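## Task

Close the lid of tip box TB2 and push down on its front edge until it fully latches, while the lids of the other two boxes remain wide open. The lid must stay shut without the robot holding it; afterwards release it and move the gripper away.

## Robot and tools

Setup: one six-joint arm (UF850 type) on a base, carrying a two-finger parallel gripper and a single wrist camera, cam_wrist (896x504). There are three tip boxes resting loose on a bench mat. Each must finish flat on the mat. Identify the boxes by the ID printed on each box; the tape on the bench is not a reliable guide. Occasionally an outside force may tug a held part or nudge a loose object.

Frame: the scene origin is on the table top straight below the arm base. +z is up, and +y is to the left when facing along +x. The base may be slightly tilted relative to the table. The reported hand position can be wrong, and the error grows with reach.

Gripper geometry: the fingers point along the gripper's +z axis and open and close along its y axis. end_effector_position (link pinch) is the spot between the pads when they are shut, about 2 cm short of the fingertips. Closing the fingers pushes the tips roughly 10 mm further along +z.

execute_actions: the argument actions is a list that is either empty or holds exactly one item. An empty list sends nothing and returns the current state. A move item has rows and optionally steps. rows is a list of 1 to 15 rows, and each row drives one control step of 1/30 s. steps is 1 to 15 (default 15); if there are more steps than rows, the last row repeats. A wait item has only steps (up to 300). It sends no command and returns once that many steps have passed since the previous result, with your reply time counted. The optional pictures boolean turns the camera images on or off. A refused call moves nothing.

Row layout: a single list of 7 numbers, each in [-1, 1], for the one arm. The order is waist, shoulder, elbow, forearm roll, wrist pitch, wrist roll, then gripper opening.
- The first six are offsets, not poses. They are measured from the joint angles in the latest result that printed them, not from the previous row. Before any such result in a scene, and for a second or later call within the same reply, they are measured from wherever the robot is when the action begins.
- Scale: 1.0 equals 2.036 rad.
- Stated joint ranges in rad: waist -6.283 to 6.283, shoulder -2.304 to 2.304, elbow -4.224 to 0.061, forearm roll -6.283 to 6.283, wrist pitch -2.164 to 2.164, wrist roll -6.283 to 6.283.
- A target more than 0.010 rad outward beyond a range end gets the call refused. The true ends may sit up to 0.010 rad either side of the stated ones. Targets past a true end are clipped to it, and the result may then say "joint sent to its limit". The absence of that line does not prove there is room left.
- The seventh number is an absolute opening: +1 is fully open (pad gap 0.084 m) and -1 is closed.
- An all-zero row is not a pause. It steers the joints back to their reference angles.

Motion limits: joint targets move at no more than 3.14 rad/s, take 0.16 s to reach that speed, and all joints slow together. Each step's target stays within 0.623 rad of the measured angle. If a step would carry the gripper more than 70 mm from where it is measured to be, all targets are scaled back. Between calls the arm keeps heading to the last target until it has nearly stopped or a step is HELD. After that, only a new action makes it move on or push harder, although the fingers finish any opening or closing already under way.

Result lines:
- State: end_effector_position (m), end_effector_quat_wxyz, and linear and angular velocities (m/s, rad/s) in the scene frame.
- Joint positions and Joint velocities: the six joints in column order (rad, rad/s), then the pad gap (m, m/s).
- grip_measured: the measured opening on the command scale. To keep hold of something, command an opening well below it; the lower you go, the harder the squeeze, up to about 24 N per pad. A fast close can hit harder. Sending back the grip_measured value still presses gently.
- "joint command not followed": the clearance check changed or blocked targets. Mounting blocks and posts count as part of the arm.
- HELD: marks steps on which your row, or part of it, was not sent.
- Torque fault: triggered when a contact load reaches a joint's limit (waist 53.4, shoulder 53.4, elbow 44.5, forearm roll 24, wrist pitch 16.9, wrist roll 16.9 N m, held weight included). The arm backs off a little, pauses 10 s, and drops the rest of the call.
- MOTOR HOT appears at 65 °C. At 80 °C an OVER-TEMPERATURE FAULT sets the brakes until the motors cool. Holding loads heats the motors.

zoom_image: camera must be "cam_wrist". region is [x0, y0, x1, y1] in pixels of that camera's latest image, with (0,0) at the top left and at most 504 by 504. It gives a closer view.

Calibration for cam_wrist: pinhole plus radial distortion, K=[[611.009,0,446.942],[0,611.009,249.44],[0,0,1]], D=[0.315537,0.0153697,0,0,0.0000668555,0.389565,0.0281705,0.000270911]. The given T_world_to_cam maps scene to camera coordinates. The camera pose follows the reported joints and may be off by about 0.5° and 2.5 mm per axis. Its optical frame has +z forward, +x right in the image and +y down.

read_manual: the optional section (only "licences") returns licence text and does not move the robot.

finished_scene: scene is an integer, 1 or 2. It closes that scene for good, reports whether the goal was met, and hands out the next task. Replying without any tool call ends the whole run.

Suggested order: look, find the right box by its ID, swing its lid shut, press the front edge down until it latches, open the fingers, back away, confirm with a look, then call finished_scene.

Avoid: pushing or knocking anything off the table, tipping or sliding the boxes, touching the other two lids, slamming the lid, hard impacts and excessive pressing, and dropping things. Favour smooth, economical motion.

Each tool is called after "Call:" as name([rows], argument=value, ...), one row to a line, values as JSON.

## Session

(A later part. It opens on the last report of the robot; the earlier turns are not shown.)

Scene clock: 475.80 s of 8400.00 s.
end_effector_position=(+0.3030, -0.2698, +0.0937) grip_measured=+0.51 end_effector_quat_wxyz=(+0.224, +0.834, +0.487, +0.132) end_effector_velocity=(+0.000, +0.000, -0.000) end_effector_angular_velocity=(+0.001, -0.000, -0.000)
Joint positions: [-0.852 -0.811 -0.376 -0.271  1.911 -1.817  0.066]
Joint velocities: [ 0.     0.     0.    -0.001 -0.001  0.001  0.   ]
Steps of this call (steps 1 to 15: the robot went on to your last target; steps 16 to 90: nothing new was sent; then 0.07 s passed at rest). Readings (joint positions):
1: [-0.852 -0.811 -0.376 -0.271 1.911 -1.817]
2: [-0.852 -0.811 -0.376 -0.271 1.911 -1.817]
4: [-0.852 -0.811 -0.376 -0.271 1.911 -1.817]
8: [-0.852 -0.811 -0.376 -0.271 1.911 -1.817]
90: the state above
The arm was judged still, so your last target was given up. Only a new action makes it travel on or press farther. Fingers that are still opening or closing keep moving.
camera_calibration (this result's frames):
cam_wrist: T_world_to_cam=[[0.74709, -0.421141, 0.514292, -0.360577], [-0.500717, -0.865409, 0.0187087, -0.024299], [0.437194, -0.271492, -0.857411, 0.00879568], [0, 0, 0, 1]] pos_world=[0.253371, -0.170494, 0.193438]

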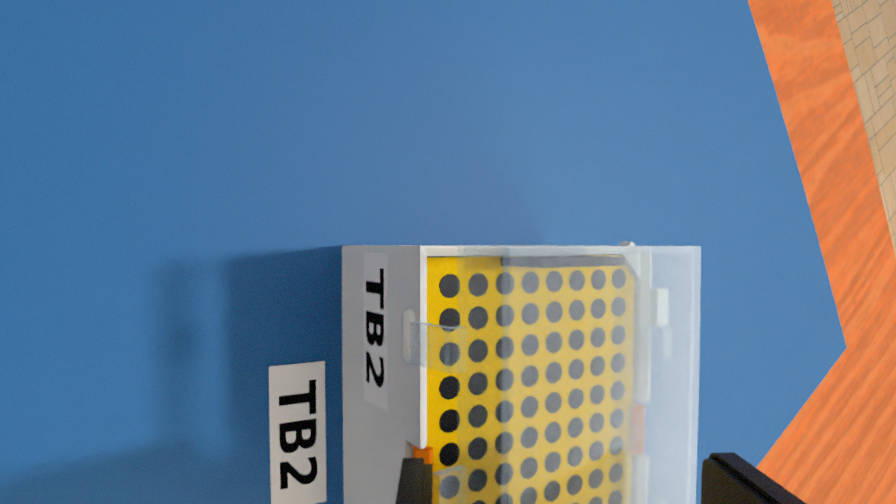

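Call:
execute_actions([
  {"rows": [[0.000760,0.009125,0.004002,0.002833,-0.013294,0.001685,0.68],[0.001520,0.018249,0.008004,0.005665,-0.026587,0.003371,0.84],[0.002280,0.027374,0.012006,0.008498,-0.039881,0.005056,1],[0.003040,0.036499,0.016008,0.011330,-0.053174,0.006741,1],[0.003800,0.045624,0.020010,0.014163,-0.066468,0.008427,1],[0.004560,0.054748,0.024012,0.016996,-0.079761,0.010112,1],[0.005320,0.063873,0.028014,0.019828,-0.093055,0.011797,1],[0.006079,0.072998,0.032017,0.022661,-0.106348,0.013483,1],[0.006839,0.082123,0.036019,0.025493,-0.119642,0.015168,1],[0.007599,0.091247,0.040021,0.028326,-0.132935,0.016853,1],[0.008359,0.100372,0.044023,0.031159,-0.146229,0.018539,1],[0.009119,0.109497,0.048025,0.033991,-0.159522,0.020224,1],[0.009879,0.118622,0.052027,0.036824,-0.172816,0.021909,1],[0.010639,0.127746,0.056029,0.039656,-0.186109,0.023595,1],[0.011399,0.136871,0.060031,0.042489,-0.199403,0.025280,1]], "steps": 15},
], pictures=false)

Scene clock: 525.23 s of 8400.00 s.
end_effector_position=(+0.2985, -0.2673, +0.1084) grip_measured=+1.00 end_effector_quat_wxyz=(+0.144, +0.850, +0.499, +0.087) end_effector_velocity=(-0.030, +0.014, +0.057) end_effector_angular_velocity=(+0.243, +0.456, -0.021)
Joint positions: [-0.835 -0.61  -0.288 -0.209  1.619 -1.78   0.084]
Joint velocities: [ 0.046  0.549  0.24   0.172 -0.802  0.103  0.001]
Steps of this call (steps 1 to 90: nothing new was sent; then 45.93 s passed at rest; steps 91 to 105: all 15 steps of this action). Readings (joint positions):
91: [-0.852 -0.811 -0.376 -0.271 1.911 -1.817]
92: [-0.852 -0.808 -0.375 -0.270 1.906 -1.817]
94: [-0.850 -0.793 -0.368 -0.265 1.884 -1.814]
98: [-0.846 -0.735 -0.343 -0.247 1.801 -1.804]
105: the state above

Call:
execute_actions([
  {"steps": 15},
])

Scene clock: 526.67 s of 8400.00 s.
end_effector_position=(+0.2932, -0.2646, +0.1174) grip_measured=+1.00 end_effector_quat_wxyz=(+0.113, +0.856, +0.500, +0.067) end_effector_velocity=(+0.000, -0.001, +0.000) end_effector_angular_velocity=(-0.003, -0.001, -0.001)
Joint positions: [-0.829 -0.532 -0.254 -0.184  1.505 -1.766  0.084]
Joint velocities: [-0.    -0.    -0.     0.002  0.003  0.     0.   ]
Steps of this call (steps 1 to 30: the robot went on to your last target; steps 31 to 43: nothing new was sent). Readings (joint positions):
1: [-0.834 -0.592 -0.280 -0.203 1.592 -1.777]
2: [-0.832 -0.574 -0.273 -0.197 1.567 -1.774]
4: [-0.830 -0.550 -0.262 -0.190 1.532 -1.769]
8: [-0.829 -0.536 -0.255 -0.185 1.510 -1.767]
43: the state above
The arm was judged still, so your last target was given up. Only a new action makes it travel on or press farther. Fingers that are still opening or closing keep moving.
camera_calibration (this result's frames):
cam_wrist: T_world_to_cam=[[0.838007, -0.471326, 0.274948, -0.375061], [-0.495514, -0.868328, 0.0217422, -0.0278281], [0.228497, -0.15446, -0.961213, 0.139149], [0, 0, 0, 1]] pos_world=[0.268719, -0.179447, 0.237479]

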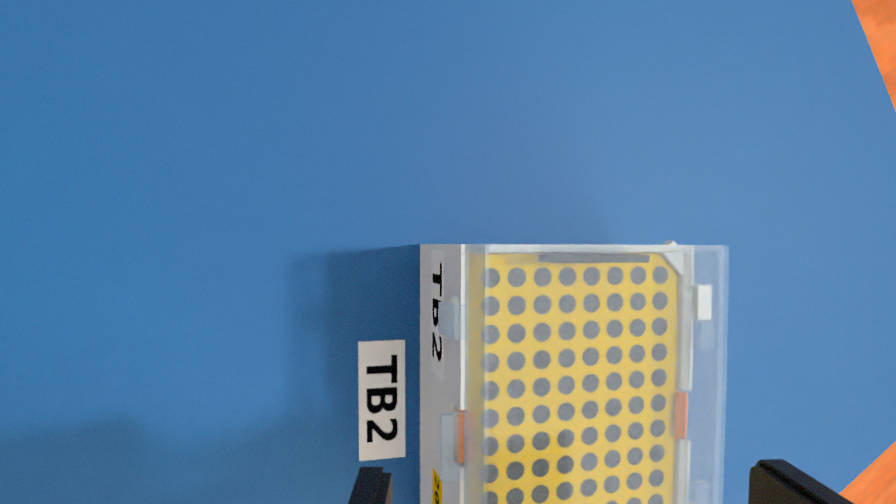

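Call:
execute_actions([
  {"rows": [[0.001869,0.007515,-0.000494,0.003001,-0.016346,0.000988,0.867],[0.003737,0.015031,-0.000989,0.006002,-0.032693,0.001976,0.733],[0.005606,0.022546,-0.001483,0.009004,-0.049039,0.002963,0.6],[0.007475,0.030061,-0.001978,0.012005,-0.065386,0.003951,0.467],[0.009344,0.037576,-0.002472,0.015006,-0.081732,0.004939,0.333],[0.011212,0.045092,-0.002966,0.018007,-0.098078,0.005927,0.2],[0.013081,0.052607,-0.003461,0.021008,-0.114425,0.006915,0.067],[0.014950,0.060122,-0.003955,0.024010,-0.130771,0.007902,-0.067],[0.016819,0.067637,-0.004450,0.027011,-0.147118,0.008890,-0.2],[0.018687,0.075153,-0.004944,0.030012,-0.163464,0.009878,-0.333],[0.020556,0.082668,-0.005438,0.033013,-0.179810,0.010866,-0.467],[0.022425,0.090183,-0.005933,0.036014,-0.196157,0.011854,-0.6],[0.024294,0.097698,-0.006427,0.039016,-0.212503,0.012841,-0.733],[0.026162,0.105214,-0.006922,0.042017,-0.228850,0.013829,-0.867],[0.028031,0.112729,-0.007416,0.045018,-0.245196,0.014817,-1]], "steps": 15},
], pictures=false)

Scene clock: 538.63 s of 8400.00 s.
end_effector_position=(+0.2932, -0.2648, +0.1141) grip_measured=-0.69 end_effector_quat_wxyz=(+0.033, +0.861, +0.506, +0.021) end_effector_velocity=(+0.000, +0.001, +0.014) end_effector_angular_velocity=(+0.249, +0.447, -0.024)
Joint positions: [-0.788 -0.369 -0.265 -0.119  1.151 -1.745  0.014]
Joint velocities: [ 0.112  0.453 -0.03   0.18  -0.982  0.06  -0.179]
Steps of this call (steps 1 to 90: nothing new was sent; then 8.47 s passed at rest; steps 91 to 105: all 15 steps of this action). Readings (joint positions):
91: [-0.829 -0.532 -0.254 -0.184 1.505 -1.766]
92: [-0.828 -0.530 -0.254 -0.183 1.500 -1.766]
94: [-0.825 -0.518 -0.255 -0.178 1.473 -1.764]
98: [-0.814 -0.472 -0.258 -0.160 1.373 -1.758]
105: the state above

Call:
execute_actions([
  {"steps": 20},
])

Scene clock: 542.50 s of 8400.00 s.
end_effector_position=(+0.2931, -0.2643, +0.1174) grip_measured=-1.00 end_effector_quat_wxyz=(+0.000, +0.864, +0.504, +0.001) end_effector_velocity=(-0.000, +0.000, -0.000) end_effector_angular_velocity=(+0.001, +0.002, -0.000)
Joint positions: [-0.772 -0.303 -0.269 -0.093  1.006 -1.736  0.   ]
Joint velocities: [ 0.    -0.001 -0.     0.    -0.002  0.     0.   ]
Steps of this call (steps 1 to 30: the robot went on to your last target; steps 31 to 90: nothing new was sent; then 0.87 s passed at rest). Readings (joint positions):
1: [-0.784 -0.354 -0.266 -0.113 1.118 -1.743]
2: [-0.781 -0.340 -0.267 -0.107 1.087 -1.741]
4: [-0.775 -0.318 -0.268 -0.099 1.041 -1.738]
8: [-0.772 -0.306 -0.269 -0.094 1.012 -1.736]
90: the state above
The arm was judged still, so your last target was given up. Only a new action makes it travel on or press farther. Fingers that are still opening or closing keep moving.
camera_calibration (this result's frames):
cam_wrist: T_world_to_cam=[[0.871528, -0.490072, 0.0163585, -0.359294], [-0.490331, -0.871273, 0.0214188, -0.0298237], [0.00375595, -0.0266881, -0.999637, 0.243397], [0, 0, 0, 1]] pos_world=[0.297598, -0.195569, 0.249825]

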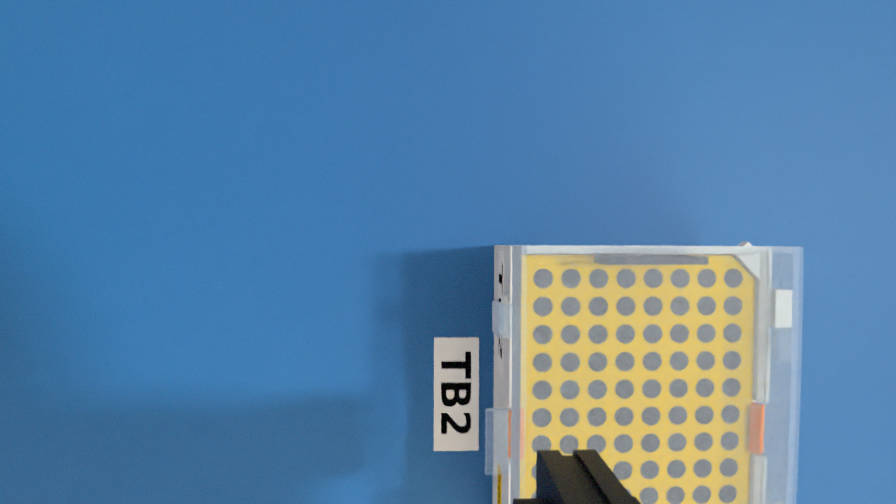

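Call:
execute_actions([
  {"rows": [[0.000104,-0.001178,-0.000872,0.000137,0.000317,-0.000022,-1],[0.000207,-0.002355,-0.001745,0.000275,0.000635,-0.000045,-1],[0.000311,-0.003533,-0.002617,0.000412,0.000952,-0.000067,-1],[0.000415,-0.004710,-0.003490,0.000550,0.001269,-0.000089,-1],[0.000519,-0.005888,-0.004362,0.000687,0.001586,-0.000111,-1],[0.000622,-0.007065,-0.005235,0.000824,0.001904,-0.000134,-1],[0.000726,-0.008243,-0.006107,0.000962,0.002221,-0.000156,-1],[0.000830,-0.009420,-0.006980,0.001099,0.002538,-0.000178,-1],[0.000934,-0.010598,-0.007852,0.001237,0.002855,-0.000200,-1],[0.001037,-0.011775,-0.008725,0.001374,0.003173,-0.000223,-1],[0.001141,-0.012953,-0.009597,0.001511,0.003490,-0.000245,-1],[0.001245,-0.014130,-0.010470,0.001649,0.003807,-0.000267,-1],[0.001349,-0.015308,-0.011342,0.001786,0.004124,-0.000289,-1],[0.001452,-0.016485,-0.012215,0.001924,0.004442,-0.000312,-1],[0.001556,-0.017663,-0.013087,0.002061,0.004759,-0.000334,-1]], "steps": 15},
], pictures=false)

Scene clock: 568.83 s of 8400.00 s.
end_effector_position=(+0.2935, -0.2648, +0.1092) grip_measured=-1.00 end_effector_quat_wxyz=(+0.000, +0.864, +0.504, +0.001) end_effector_velocity=(+0.000, -0.000, -0.022) end_effector_angular_velocity=(+0.000, +0.002, -0.001)
Joint positions: [-0.769 -0.33  -0.289 -0.089  1.013 -1.736  0.   ]
Joint velocities: [ 0.006 -0.072 -0.053  0.008  0.017 -0.001  0.   ]
Steps of this call (steps 1 to 90: nothing new was sent; then 22.83 s passed at rest; steps 91 to 105: all 15 steps of this action). Readings (joint positions):
91: [-0.772 -0.303 -0.269 -0.093 1.006 -1.736]
92: [-0.771 -0.303 -0.269 -0.093 1.006 -1.736]
94: [-0.771 -0.305 -0.271 -0.092 1.007 -1.736]
98: [-0.771 -0.314 -0.277 -0.091 1.009 -1.736]
105: the state above

Call:
execute_actions([
  {"steps": 12},
], pictures=false)

Scene clock: 573.67 s of 8400.00 s.
end_effector_position=(+0.2936, -0.2649, +0.1065) grip_measured=-1.00 end_effector_quat_wxyz=(+0.001, +0.864, +0.504, +0.001) end_effector_velocity=(+0.001, -0.001, +0.000) end_effector_angular_velocity=(-0.002, -0.003, +0.001)
Joint positions: [-0.768 -0.339 -0.296 -0.088  1.016 -1.737  0.   ]
Joint velocities: [-0.001  0.001  0.001 -0.001  0.002 -0.001  0.   ]
Steps of this call (steps 1 to 15: the robot went on to your last target; steps 16 to 90: nothing new was sent; then 1.83 s passed at rest). Readings (joint positions):
1: [-0.769 -0.332 -0.291 -0.089 1.014 -1.736]
2: [-0.769 -0.334 -0.293 -0.089 1.014 -1.736]
4: [-0.769 -0.337 -0.294 -0.089 1.015 -1.736]
8: [-0.768 -0.338 -0.295 -0.089 1.016 -1.737]
90: the state above
The arm was judged still, so your last target was given up. Only a new action makes it travel on or press farther. Fingers that are still opening or closing keep moving.

Call:
execute_actions([
  {"rows": [[0.000028,-0.000650,-0.000463,0.000037,0.000167,-0.000005,-1],[0.000056,-0.001301,-0.000925,0.000074,0.000333,-0.000009,-1],[0.000084,-0.001951,-0.001388,0.000111,0.000500,-0.000014,-1],[0.000112,-0.002601,-0.001850,0.000148,0.000667,-0.000019,-1],[0.000140,-0.003251,-0.002313,0.000185,0.000834,-0.000024,-1],[0.000168,-0.003902,-0.002775,0.000222,0.001000,-0.000028,-1],[0.000196,-0.004552,-0.003238,0.000259,0.001167,-0.000033,-1],[0.000225,-0.005202,-0.003700,0.000295,0.001334,-0.000038,-1],[0.000253,-0.005852,-0.004163,0.000332,0.001501,-0.000043,-1],[0.000281,-0.006503,-0.004625,0.000369,0.001667,-0.000047,-1],[0.000309,-0.007153,-0.005088,0.000406,0.001834,-0.000052,-1],[0.000337,-0.007803,-0.005550,0.000443,0.002001,-0.000057,-1],[0.000365,-0.008453,-0.006013,0.000480,0.002168,-0.000062,-1],[0.000393,-0.009104,-0.006475,0.000517,0.002334,-0.000066,-1],[0.000421,-0.009754,-0.006938,0.000554,0.002501,-0.000071,-1]], "steps": 15},
], pictures=false)

Scene clock: 584.17 s of 8400.00 s.
end_effector_position=(+0.2934, -0.2649, +0.1021) grip_measured=-1.00 end_effector_quat_wxyz=(+0.000, +0.864, +0.504, +0.001) end_effector_velocity=(-0.001, +0.000, -0.011) end_effector_angular_velocity=(+0.001, +0.001, -0.001)
Joint positions: [-0.768 -0.354 -0.306 -0.088  1.02  -1.737  0.   ]
Joint velocities: [ 0.002 -0.039 -0.027  0.002  0.011  0.     0.   ]
Steps of this call (steps 1 to 90: nothing new was sent; then 7.00 s passed at rest; steps 91 to 105: all 15 steps of this action). Readings (joint positions):
91: [-0.768 -0.339 -0.296 -0.088 1.016 -1.737]
92: [-0.768 -0.339 -0.296 -0.088 1.016 -1.737]
94: [-0.768 -0.340 -0.297 -0.088 1.016 -1.737]
98: [-0.768 -0.345 -0.300 -0.088 1.017 -1.737]
105: the state above

Call:
execute_actions([
  {"steps": 12},
], pictures=false)

Scene clock: 586.23 s of 8400.00 s.
end_effector_position=(+0.2933, -0.2649, +0.1006) grip_measured=-1.00 end_effector_quat_wxyz=(+0.000, +0.864, +0.504, +0.001) end_effector_velocity=(-0.000, +0.000, +0.000) end_effector_angular_velocity=(-0.000, +0.000, +0.000)
Joint positions: [-0.768 -0.359 -0.31  -0.087  1.021 -1.737  0.   ]
Joint velocities: [ 0.     0.     0.001  0.001  0.001 -0.     0.   ]
Steps of this call (steps 1 to 15: the robot went on to your last target; steps 16 to 62: nothing new was sent). Readings (joint positions):
1: [-0.768 -0.355 -0.307 -0.088 1.020 -1.737]
2: [-0.768 -0.356 -0.308 -0.087 1.020 -1.737]
4: [-0.768 -0.357 -0.309 -0.087 1.020 -1.737]
8: [-0.768 -0.358 -0.310 -0.087 1.021 -1.737]
62: the state above
The arm was judged still, so your last target was given up. Only a new action makes it travel on or press farther. Fingers that are still opening or closing keep moving.

Call:
execute_actions([
  {"rows": [[0.000074,-0.000538,-0.000399,0.000057,0.000150,-0.000017,-1],[0.000148,-0.001077,-0.000799,0.000114,0.000301,-0.000035,-1],[0.000223,-0.001615,-0.001198,0.000171,0.000451,-0.000052,-1],[0.000297,-0.002154,-0.001597,0.000227,0.000602,-0.000069,-1],[0.000371,-0.002692,-0.001996,0.000284,0.000752,-0.000087,-1],[0.000445,-0.003230,-0.002396,0.000341,0.000903,-0.000104,-1],[0.000519,-0.003769,-0.002795,0.000398,0.001053,-0.000121,-1],[0.000594,-0.004307,-0.003194,0.000455,0.001204,-0.000139,-1],[0.000668,-0.004846,-0.003593,0.000512,0.001354,-0.000156,-1],[0.000742,-0.005384,-0.003993,0.000569,0.001505,-0.000173,-1],[0.000816,-0.005922,-0.004392,0.000626,0.001655,-0.000191,-1],[0.000890,-0.006461,-0.004791,0.000682,0.001806,-0.000208,-1],[0.000965,-0.006999,-0.005190,0.000739,0.001956,-0.000225,-1],[0.001039,-0.007538,-0.005590,0.000796,0.002107,-0.000243,-1],[0.001113,-0.008076,-0.005989,0.000853,0.002257,-0.000260,-1]], "steps": 15},
], pictures=false)

Scene clock: 598.17 s of 8400.00 s.
end_effector_position=(+0.2935, -0.2647, +0.0968) grip_measured=-1.00 end_effector_quat_wxyz=(+0.000, +0.864, +0.504, +0.001) end_effector_velocity=(+0.002, +0.001, -0.010) end_effector_angular_velocity=(+0.001, -0.004, +0.005)
Joint positions: [-0.766 -0.371 -0.319 -0.086  1.024 -1.737  0.   ]
Joint velocities: [ 0.006 -0.031 -0.024  0.003  0.009 -0.003  0.   ]
Steps of this call (steps 1 to 90: nothing new was sent; then 8.43 s passed at rest; steps 91 to 105: all 15 steps of this action). Readings (joint positions):
91: [-0.768 -0.359 -0.310 -0.087 1.021 -1.737]
92: [-0.767 -0.359 -0.310 -0.087 1.021 -1.737]
94: [-0.767 -0.360 -0.311 -0.087 1.021 -1.737]
98: [-0.767 -0.364 -0.314 -0.087 1.022 -1.737]
105: the state above

Call:
execute_actions([
  {"steps": 12},
], pictures=false)

Scene clock: 600.20 s of 8400.00 s.
end_effector_position=(+0.2936, -0.2646, +0.0956) grip_measured=-1.00 end_effector_quat_wxyz=(+0.000, +0.864, +0.504, +0.001) end_effector_velocity=(+0.001, +0.001, +0.000) end_effector_angular_velocity=(+0.002, -0.002, +0.000)
Joint positions: [-0.765 -0.375 -0.322 -0.086  1.025 -1.737  0.   ]
Joint velocities: [ 0.001  0.     0.001 -0.002  0.     0.001  0.   ]
Steps of this call (steps 1 to 15: the robot went on to your last target; steps 16 to 61: nothing new was sent). Readings (joint positions):
1: [-0.766 -0.372 -0.320 -0.086 1.025 -1.737]
2: [-0.766 -0.373 -0.321 -0.086 1.025 -1.737]
4: [-0.765 -0.374 -0.321 -0.086 1.025 -1.737]
8: [-0.765 -0.375 -0.322 -0.086 1.025 -1.737]
61: the state above
The arm was judged still, so your last target was given up. Only a new action makes it travel on or press farther. Fingers that are still opening or closing keep moving.

Call:
execute_actions([
  {"rows": [[0.000013,-0.000449,-0.000322,0.000066,0.000137,-0.000027,-1],[0.000026,-0.000898,-0.000645,0.000133,0.000275,-0.000055,-1],[0.000039,-0.001346,-0.000967,0.000199,0.000412,-0.000082,-1],[0.000051,-0.001795,-0.001290,0.000265,0.000550,-0.000110,-1],[0.000064,-0.002244,-0.001612,0.000331,0.000687,-0.000137,-1],[0.000077,-0.002693,-0.001934,0.000398,0.000825,-0.000165,-1],[0.000090,-0.003142,-0.002257,0.000464,0.000962,-0.000192,-1],[0.000103,-0.003590,-0.002579,0.000530,0.001100,-0.000220,-1],[0.000116,-0.004039,-0.002902,0.000596,0.001237,-0.000247,-1],[0.000129,-0.004488,-0.003224,0.000663,0.001375,-0.000275,-1],[0.000142,-0.004937,-0.003546,0.000729,0.001512,-0.000302,-1],[0.000154,-0.005386,-0.003869,0.000795,0.001650,-0.000330,-1],[0.000167,-0.005834,-0.004191,0.000861,0.001787,-0.000357,-1],[0.000180,-0.006283,-0.004514,0.000928,0.001925,-0.000385,-1],[0.000193,-0.006732,-0.004836,0.000994,0.002062,-0.000412,-1]], "steps": 15},
], pictures=false)

Scene clock: 613.47 s of 8400.00 s.
end_effector_position=(+0.2933, -0.2648, +0.0925) grip_measured=-1.00 end_effector_quat_wxyz=(+0.001, +0.864, +0.504, +0.001) end_effector_velocity=(-0.002, +0.000, -0.006) end_effector_angular_velocity=(-0.003, -0.000, -0.002)
Joint positions: [-0.765 -0.385 -0.329 -0.084  1.029 -1.738  0.   ]
Joint velocities: [-0.001 -0.024 -0.012  0.002  0.014 -0.001  0.   ]
Steps of this call (steps 1 to 90: nothing new was sent; then 9.77 s passed at rest; steps 91 to 105: all 15 steps of this action). Readings (joint positions):
91: [-0.765 -0.375 -0.322 -0.086 1.025 -1.737]
92: [-0.765 -0.375 -0.322 -0.086 1.025 -1.737]
94: [-0.765 -0.376 -0.323 -0.085 1.026 -1.737]
98: [-0.765 -0.379 -0.325 -0.085 1.027 -1.737]
105: the state above

Call:
execute_actions([
  {"steps": 12},
], pictures=false)

Scene clock: 615.67 s of 8400.00 s.
end_effector_position=(+0.2928, -0.2645, +0.0918) grip_measured=-1.00 end_effector_quat_wxyz=(+0.000, +0.864, +0.504, +0.001) end_effector_velocity=(-0.000, +0.000, -0.000) end_effector_angular_velocity=(+0.000, +0.001, -0.000)
Joint positions: [-0.765 -0.389 -0.331 -0.084  1.03  -1.738  0.   ]
Joint velocities: [ 0.    -0.001 -0.001  0.001 -0.     0.     0.   ]
Steps of this call (steps 1 to 15: the robot went on to your last target; steps 16 to 66: nothing new was sent). Readings (joint positions):
1: [-0.765 -0.386 -0.330 -0.084 1.029 -1.738]
2: [-0.765 -0.387 -0.330 -0.084 1.030 -1.738]
4: [-0.765 -0.387 -0.330 -0.084 1.031 -1.738]
8: [-0.765 -0.388 -0.330 -0.084 1.031 -1.738]
66: the state above
The arm was judged still, so your last target was given up. Only a new action makes it travel on or press farther. Fingers that are still opening or closing keep moving.

Call:
execute_actions([
  {"rows": [[-0.000227,0.002833,0.002027,-0.000273,-0.000793,0.000071,-1],[-0.000454,0.005666,0.004054,-0.000546,-0.001586,0.000142,-1],[-0.000681,0.008499,0.006081,-0.000820,-0.002379,0.000213,-1],[-0.000907,0.011332,0.008108,-0.001093,-0.003172,0.000284,-1],[-0.001134,0.014165,0.010135,-0.001366,-0.003965,0.000355,-1],[-0.001361,0.016998,0.012162,-0.001639,-0.004758,0.000426,-1],[-0.001588,0.019831,0.014189,-0.001912,-0.005551,0.000497,-1],[-0.001815,0.022663,0.016215,-0.002186,-0.006344,0.000568,-1],[-0.002042,0.025496,0.018242,-0.002459,-0.007137,0.000639,-1],[-0.002269,0.028329,0.020269,-0.002732,-0.007930,0.000710,-1],[-0.002496,0.031162,0.022296,-0.003005,-0.008723,0.000781,-1],[-0.002722,0.033995,0.024323,-0.003278,-0.009516,0.000852,-1],[-0.002949,0.036828,0.026350,-0.003552,-0.010309,0.000923,-1],[-0.003176,0.039661,0.028377,-0.003825,-0.011102,0.000994,-1],[-0.003403,0.042494,0.030404,-0.004098,-0.011895,0.001065,-1]], "steps": 15},
], pictures=false)

Scene clock: 631.20 s of 8400.00 s.
end_effector_position=(+0.2933, -0.2648, +0.1109) grip_measured=-1.00 end_effector_quat_wxyz=(+0.000, +0.864, +0.504, +0.001) end_effector_velocity=(-0.002, +0.002, +0.052) end_effector_angular_velocity=(+0.001, +0.000, +0.001)
Joint positions: [-0.77  -0.324 -0.285 -0.09   1.011 -1.736  0.   ]
Joint velocities: [-0.013  0.172  0.127 -0.016 -0.045  0.004  0.   ]
Steps of this call (steps 1 to 90: nothing new was sent; then 12.03 s passed at rest; steps 91 to 105: all 15 steps of this action). Readings (joint positions):
91: [-0.765 -0.389 -0.331 -0.084 1.030 -1.738]
92: [-0.765 -0.388 -0.330 -0.084 1.029 -1.738]
94: [-0.765 -0.383 -0.329 -0.084 1.026 -1.738]
98: [-0.767 -0.364 -0.316 -0.086 1.020 -1.737]
105: the state above

Call:
execute_actions([
  {"steps": 12},
], pictures=false)

Scene clock: 634.23 s of 8400.00 s.
end_effector_position=(+0.2930, -0.2646, +0.1175) grip_measured=-1.00 end_effector_quat_wxyz=(+0.000, +0.864, +0.504, +0.001) end_effector_velocity=(+0.000, +0.000, +0.000) end_effector_angular_velocity=(-0.000, -0.001, +0.000)
Joint positions: [-0.772 -0.302 -0.269 -0.092  1.005 -1.736  0.   ]
Joint velocities: [ 0.001  0.     0.     0.001  0.001 -0.     0.   ]
Steps of this call (steps 1 to 30: the robot went on to your last target; steps 31 to 90: nothing new was sent; then 0.03 s passed at rest). Readings (joint positions):
1: [-0.770 -0.318 -0.281 -0.090 1.010 -1.736]
2: [-0.771 -0.313 -0.277 -0.091 1.008 -1.736]
4: [-0.771 -0.307 -0.273 -0.091 1.007 -1.736]
8: [-0.772 -0.303 -0.270 -0.092 1.006 -1.736]
90: the state above
The arm was judged still, so your last target was given up. Only a new action makes it travel on or press farther. Fingers that are still opening or closing keep moving.

Call:
execute_actions([
  {"rows": [[-0.001860,-0.007542,0.000498,-0.003029,0.016372,-0.000967,-1],[-0.003719,-0.015084,0.000997,-0.006057,0.032745,-0.001934,-1],[-0.005579,-0.022626,0.001495,-0.009086,0.049117,-0.002901,-1],[-0.007438,-0.030168,0.001994,-0.012114,0.065490,-0.003868,-1],[-0.009298,-0.037710,0.002492,-0.015143,0.081862,-0.004835,-1],[-0.011157,-0.045252,0.002991,-0.018171,0.098235,-0.005802,-1],[-0.013017,-0.052794,0.003489,-0.021200,0.114607,-0.006769,-1],[-0.014876,-0.060335,0.003988,-0.024228,0.130980,-0.007735,-1],[-0.016736,-0.067877,0.004486,-0.027257,0.147352,-0.008702,-1],[-0.018595,-0.075419,0.004985,-0.030285,0.163725,-0.009669,-1],[-0.020455,-0.082961,0.005483,-0.033314,0.180097,-0.010636,-1],[-0.022314,-0.090503,0.005982,-0.036342,0.196470,-0.011603,-1],[-0.024174,-0.098045,0.006480,-0.039371,0.212842,-0.012570,-1],[-0.026033,-0.105587,0.006979,-0.042399,0.229215,-0.013537,-1],[-0.027893,-0.113129,0.007477,-0.045428,0.245587,-0.014504,-1]], "steps": 15},
], pictures=false)

Scene clock: 646.37 s of 8400.00 s.
end_effector_position=(+0.2930, -0.2646, +0.1141) grip_measured=-1.00 end_effector_quat_wxyz=(+0.080, +0.858, +0.504, +0.048) end_effector_velocity=(-0.001, +0.002, +0.013) end_effector_angular_velocity=(-0.252, -0.451, -0.024)
Joint positions: [-0.812 -0.466 -0.258 -0.158  1.36  -1.757  0.   ]
Joint velocities: [-0.113 -0.456  0.031 -0.182  0.986 -0.06   0.   ]
Steps of this call (steps 1 to 90: nothing new was sent; then 8.63 s passed at rest; steps 91 to 105: all 15 steps of this action). Readings (joint positions):
91: [-0.772 -0.302 -0.269 -0.092 1.006 -1.736]
92: [-0.772 -0.304 -0.269 -0.093 1.011 -1.736]
94: [-0.775 -0.316 -0.268 -0.098 1.038 -1.738]
98: [-0.787 -0.363 -0.265 -0.116 1.137 -1.744]
105: the state above

Call:
execute_actions([
  {"steps": 15},
])

Scene clock: 648.43 s of 8400.00 s.
end_effector_position=(+0.2931, -0.2645, +0.1174) grip_measured=-1.00 end_effector_quat_wxyz=(+0.113, +0.856, +0.500, +0.067) end_effector_velocity=(+0.001, +0.000, +0.000) end_effector_angular_velocity=(-0.000, -0.003, +0.000)
Joint positions: [-0.829 -0.532 -0.254 -0.184  1.505 -1.765  0.   ]
Joint velocities: [ 0.002  0.001 -0.    -0.     0.001  0.001  0.   ]
Steps of this call (steps 1 to 30: the robot went on to your last target; steps 31 to 62: nothing new was sent). Readings (joint positions):
1: [-0.816 -0.481 -0.257 -0.164 1.393 -1.759]
2: [-0.819 -0.496 -0.256 -0.169 1.424 -1.761]
4: [-0.825 -0.517 -0.255 -0.178 1.470 -1.763]
8: [-0.828 -0.530 -0.254 -0.183 1.499 -1.765]
62: the state above
The arm was judged still, so your last target was given up. Only a new action makes it travel on or press farther. Fingers that are still opening or closing keep moving.
camera_calibration (this result's frames):
cam_wrist: T_world_to_cam=[[0.837734, -0.471967, 0.274678, -0.374951], [-0.49605, -0.86803, 0.0213958, -0.027463], [0.228331, -0.154178, -0.961298, 0.139393], [0, 0, 0, 1]] pos_world=[0.268659, -0.179312, 0.237577]

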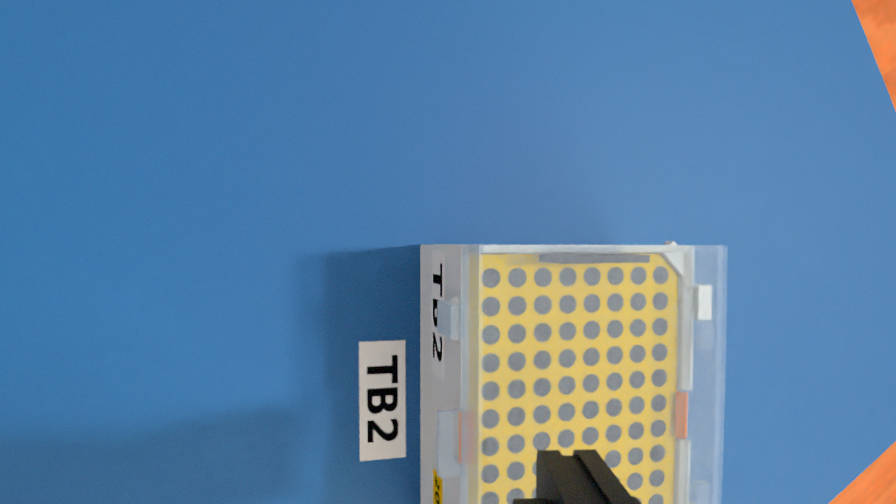

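Call:
zoom_image(camera="cam_wrist", region=[400, 240, 620, 504])

Region (400, 240, 620, 504) of cam_wrist's 896x504 image, scaled by 1.909, with more detail than that image has.

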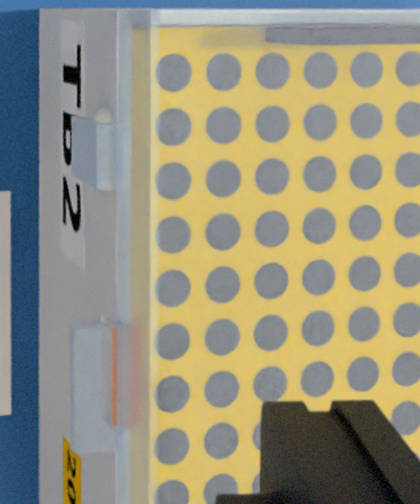

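Call:
execute_actions([
  {"rows": [[0.000659,0.019441,0.004918,0.000723,-0.023895,0.002687,-1],[0.001319,0.038882,0.009836,0.001447,-0.047790,0.005374,-1],[0.001978,0.058323,0.014754,0.002170,-0.071685,0.008061,-1],[0.002637,0.077764,0.019671,0.002893,-0.095581,0.010748,-1],[0.003296,0.097205,0.024589,0.003616,-0.119476,0.013435,-1],[0.003956,0.116646,0.029507,0.004340,-0.143371,0.016122,-1],[0.004615,0.136087,0.034425,0.005063,-0.167266,0.018809,-1],[0.005274,0.155528,0.039343,0.005786,-0.191161,0.021496,-1],[0.005933,0.174969,0.044261,0.006509,-0.215056,0.024183,-1],[0.006593,0.194410,0.049179,0.007233,-0.238951,0.026870,-1],[0.007252,0.213851,0.054097,0.007956,-0.262846,0.029557,-1],[0.007911,0.233292,0.059014,0.008679,-0.286742,0.032244,-1],[0.008570,0.252733,0.063932,0.009402,-0.310637,0.034931,-1],[0.009230,0.272174,0.068850,0.010126,-0.334532,0.037618,-1],[0.009889,0.291615,0.073768,0.010849,-0.358427,0.040305,-1]], "steps": 15},
], pictures=false)

Scene clock: 660.00 s of 8400.00 s.
end_effector_position=(+0.3009, -0.2694, +0.1670) grip_measured=-1.00 end_effector_quat_wxyz=(+0.023, +0.864, +0.503, +0.023) end_effector_velocity=(-0.022, +0.012, +0.170) end_effector_angular_velocity=(+0.286, +0.506, -0.032)
Joint positions: [-0.815 -0.123 -0.151 -0.169  1.003 -1.709  0.   ]
Joint velocities: [ 0.038  1.164  0.296  0.044 -1.43   0.16   0.   ]
Steps of this call (steps 1 to 90: nothing new was sent; then 8.07 s passed at rest; steps 91 to 105: all 15 steps of this action). Readings (joint positions):
91: [-0.829 -0.532 -0.254 -0.184 1.505 -1.765]
92: [-0.828 -0.528 -0.253 -0.184 1.498 -1.765]
94: [-0.827 -0.499 -0.245 -0.183 1.462 -1.761]
98: [-0.824 -0.384 -0.216 -0.179 1.323 -1.745]
105: the state above

Call:
execute_actions([
  {"steps": 20},
], pictures=false)

Scene clock: 661.77 s of 8400.00 s.
end_effector_position=(+0.2945, -0.2655, +0.1952) grip_measured=-1.00 end_effector_quat_wxyz=(-0.017, +0.866, +0.500, -0.001) end_effector_velocity=(-0.000, -0.000, +0.000) end_effector_angular_velocity=(-0.000, -0.000, -0.001)
Joint positions: [-0.808  0.061 -0.104 -0.162  0.776 -1.683  0.   ]
Joint velocities: [-0.001  0.001  0.001 -0.001  0.     0.     0.   ]
Steps of this call (steps 1 to 30: the robot went on to your last target; steps 31 to 53: nothing new was sent). Readings (joint positions):
1: [-0.813 -0.084 -0.141 -0.168 0.955 -1.704]
2: [-0.812 -0.047 -0.131 -0.166 0.909 -1.698]
4: [-0.810 0.014 -0.116 -0.164 0.836 -1.690]
8: [-0.809 0.054 -0.105 -0.163 0.785 -1.684]
53: the state above
The arm was judged still, so your last target was given up. Only a new action makes it travel on or press farther. Fingers that are still opening or closing keep moving.

Call:
finished_scene(scene=2)

The scene is finished: the task was done.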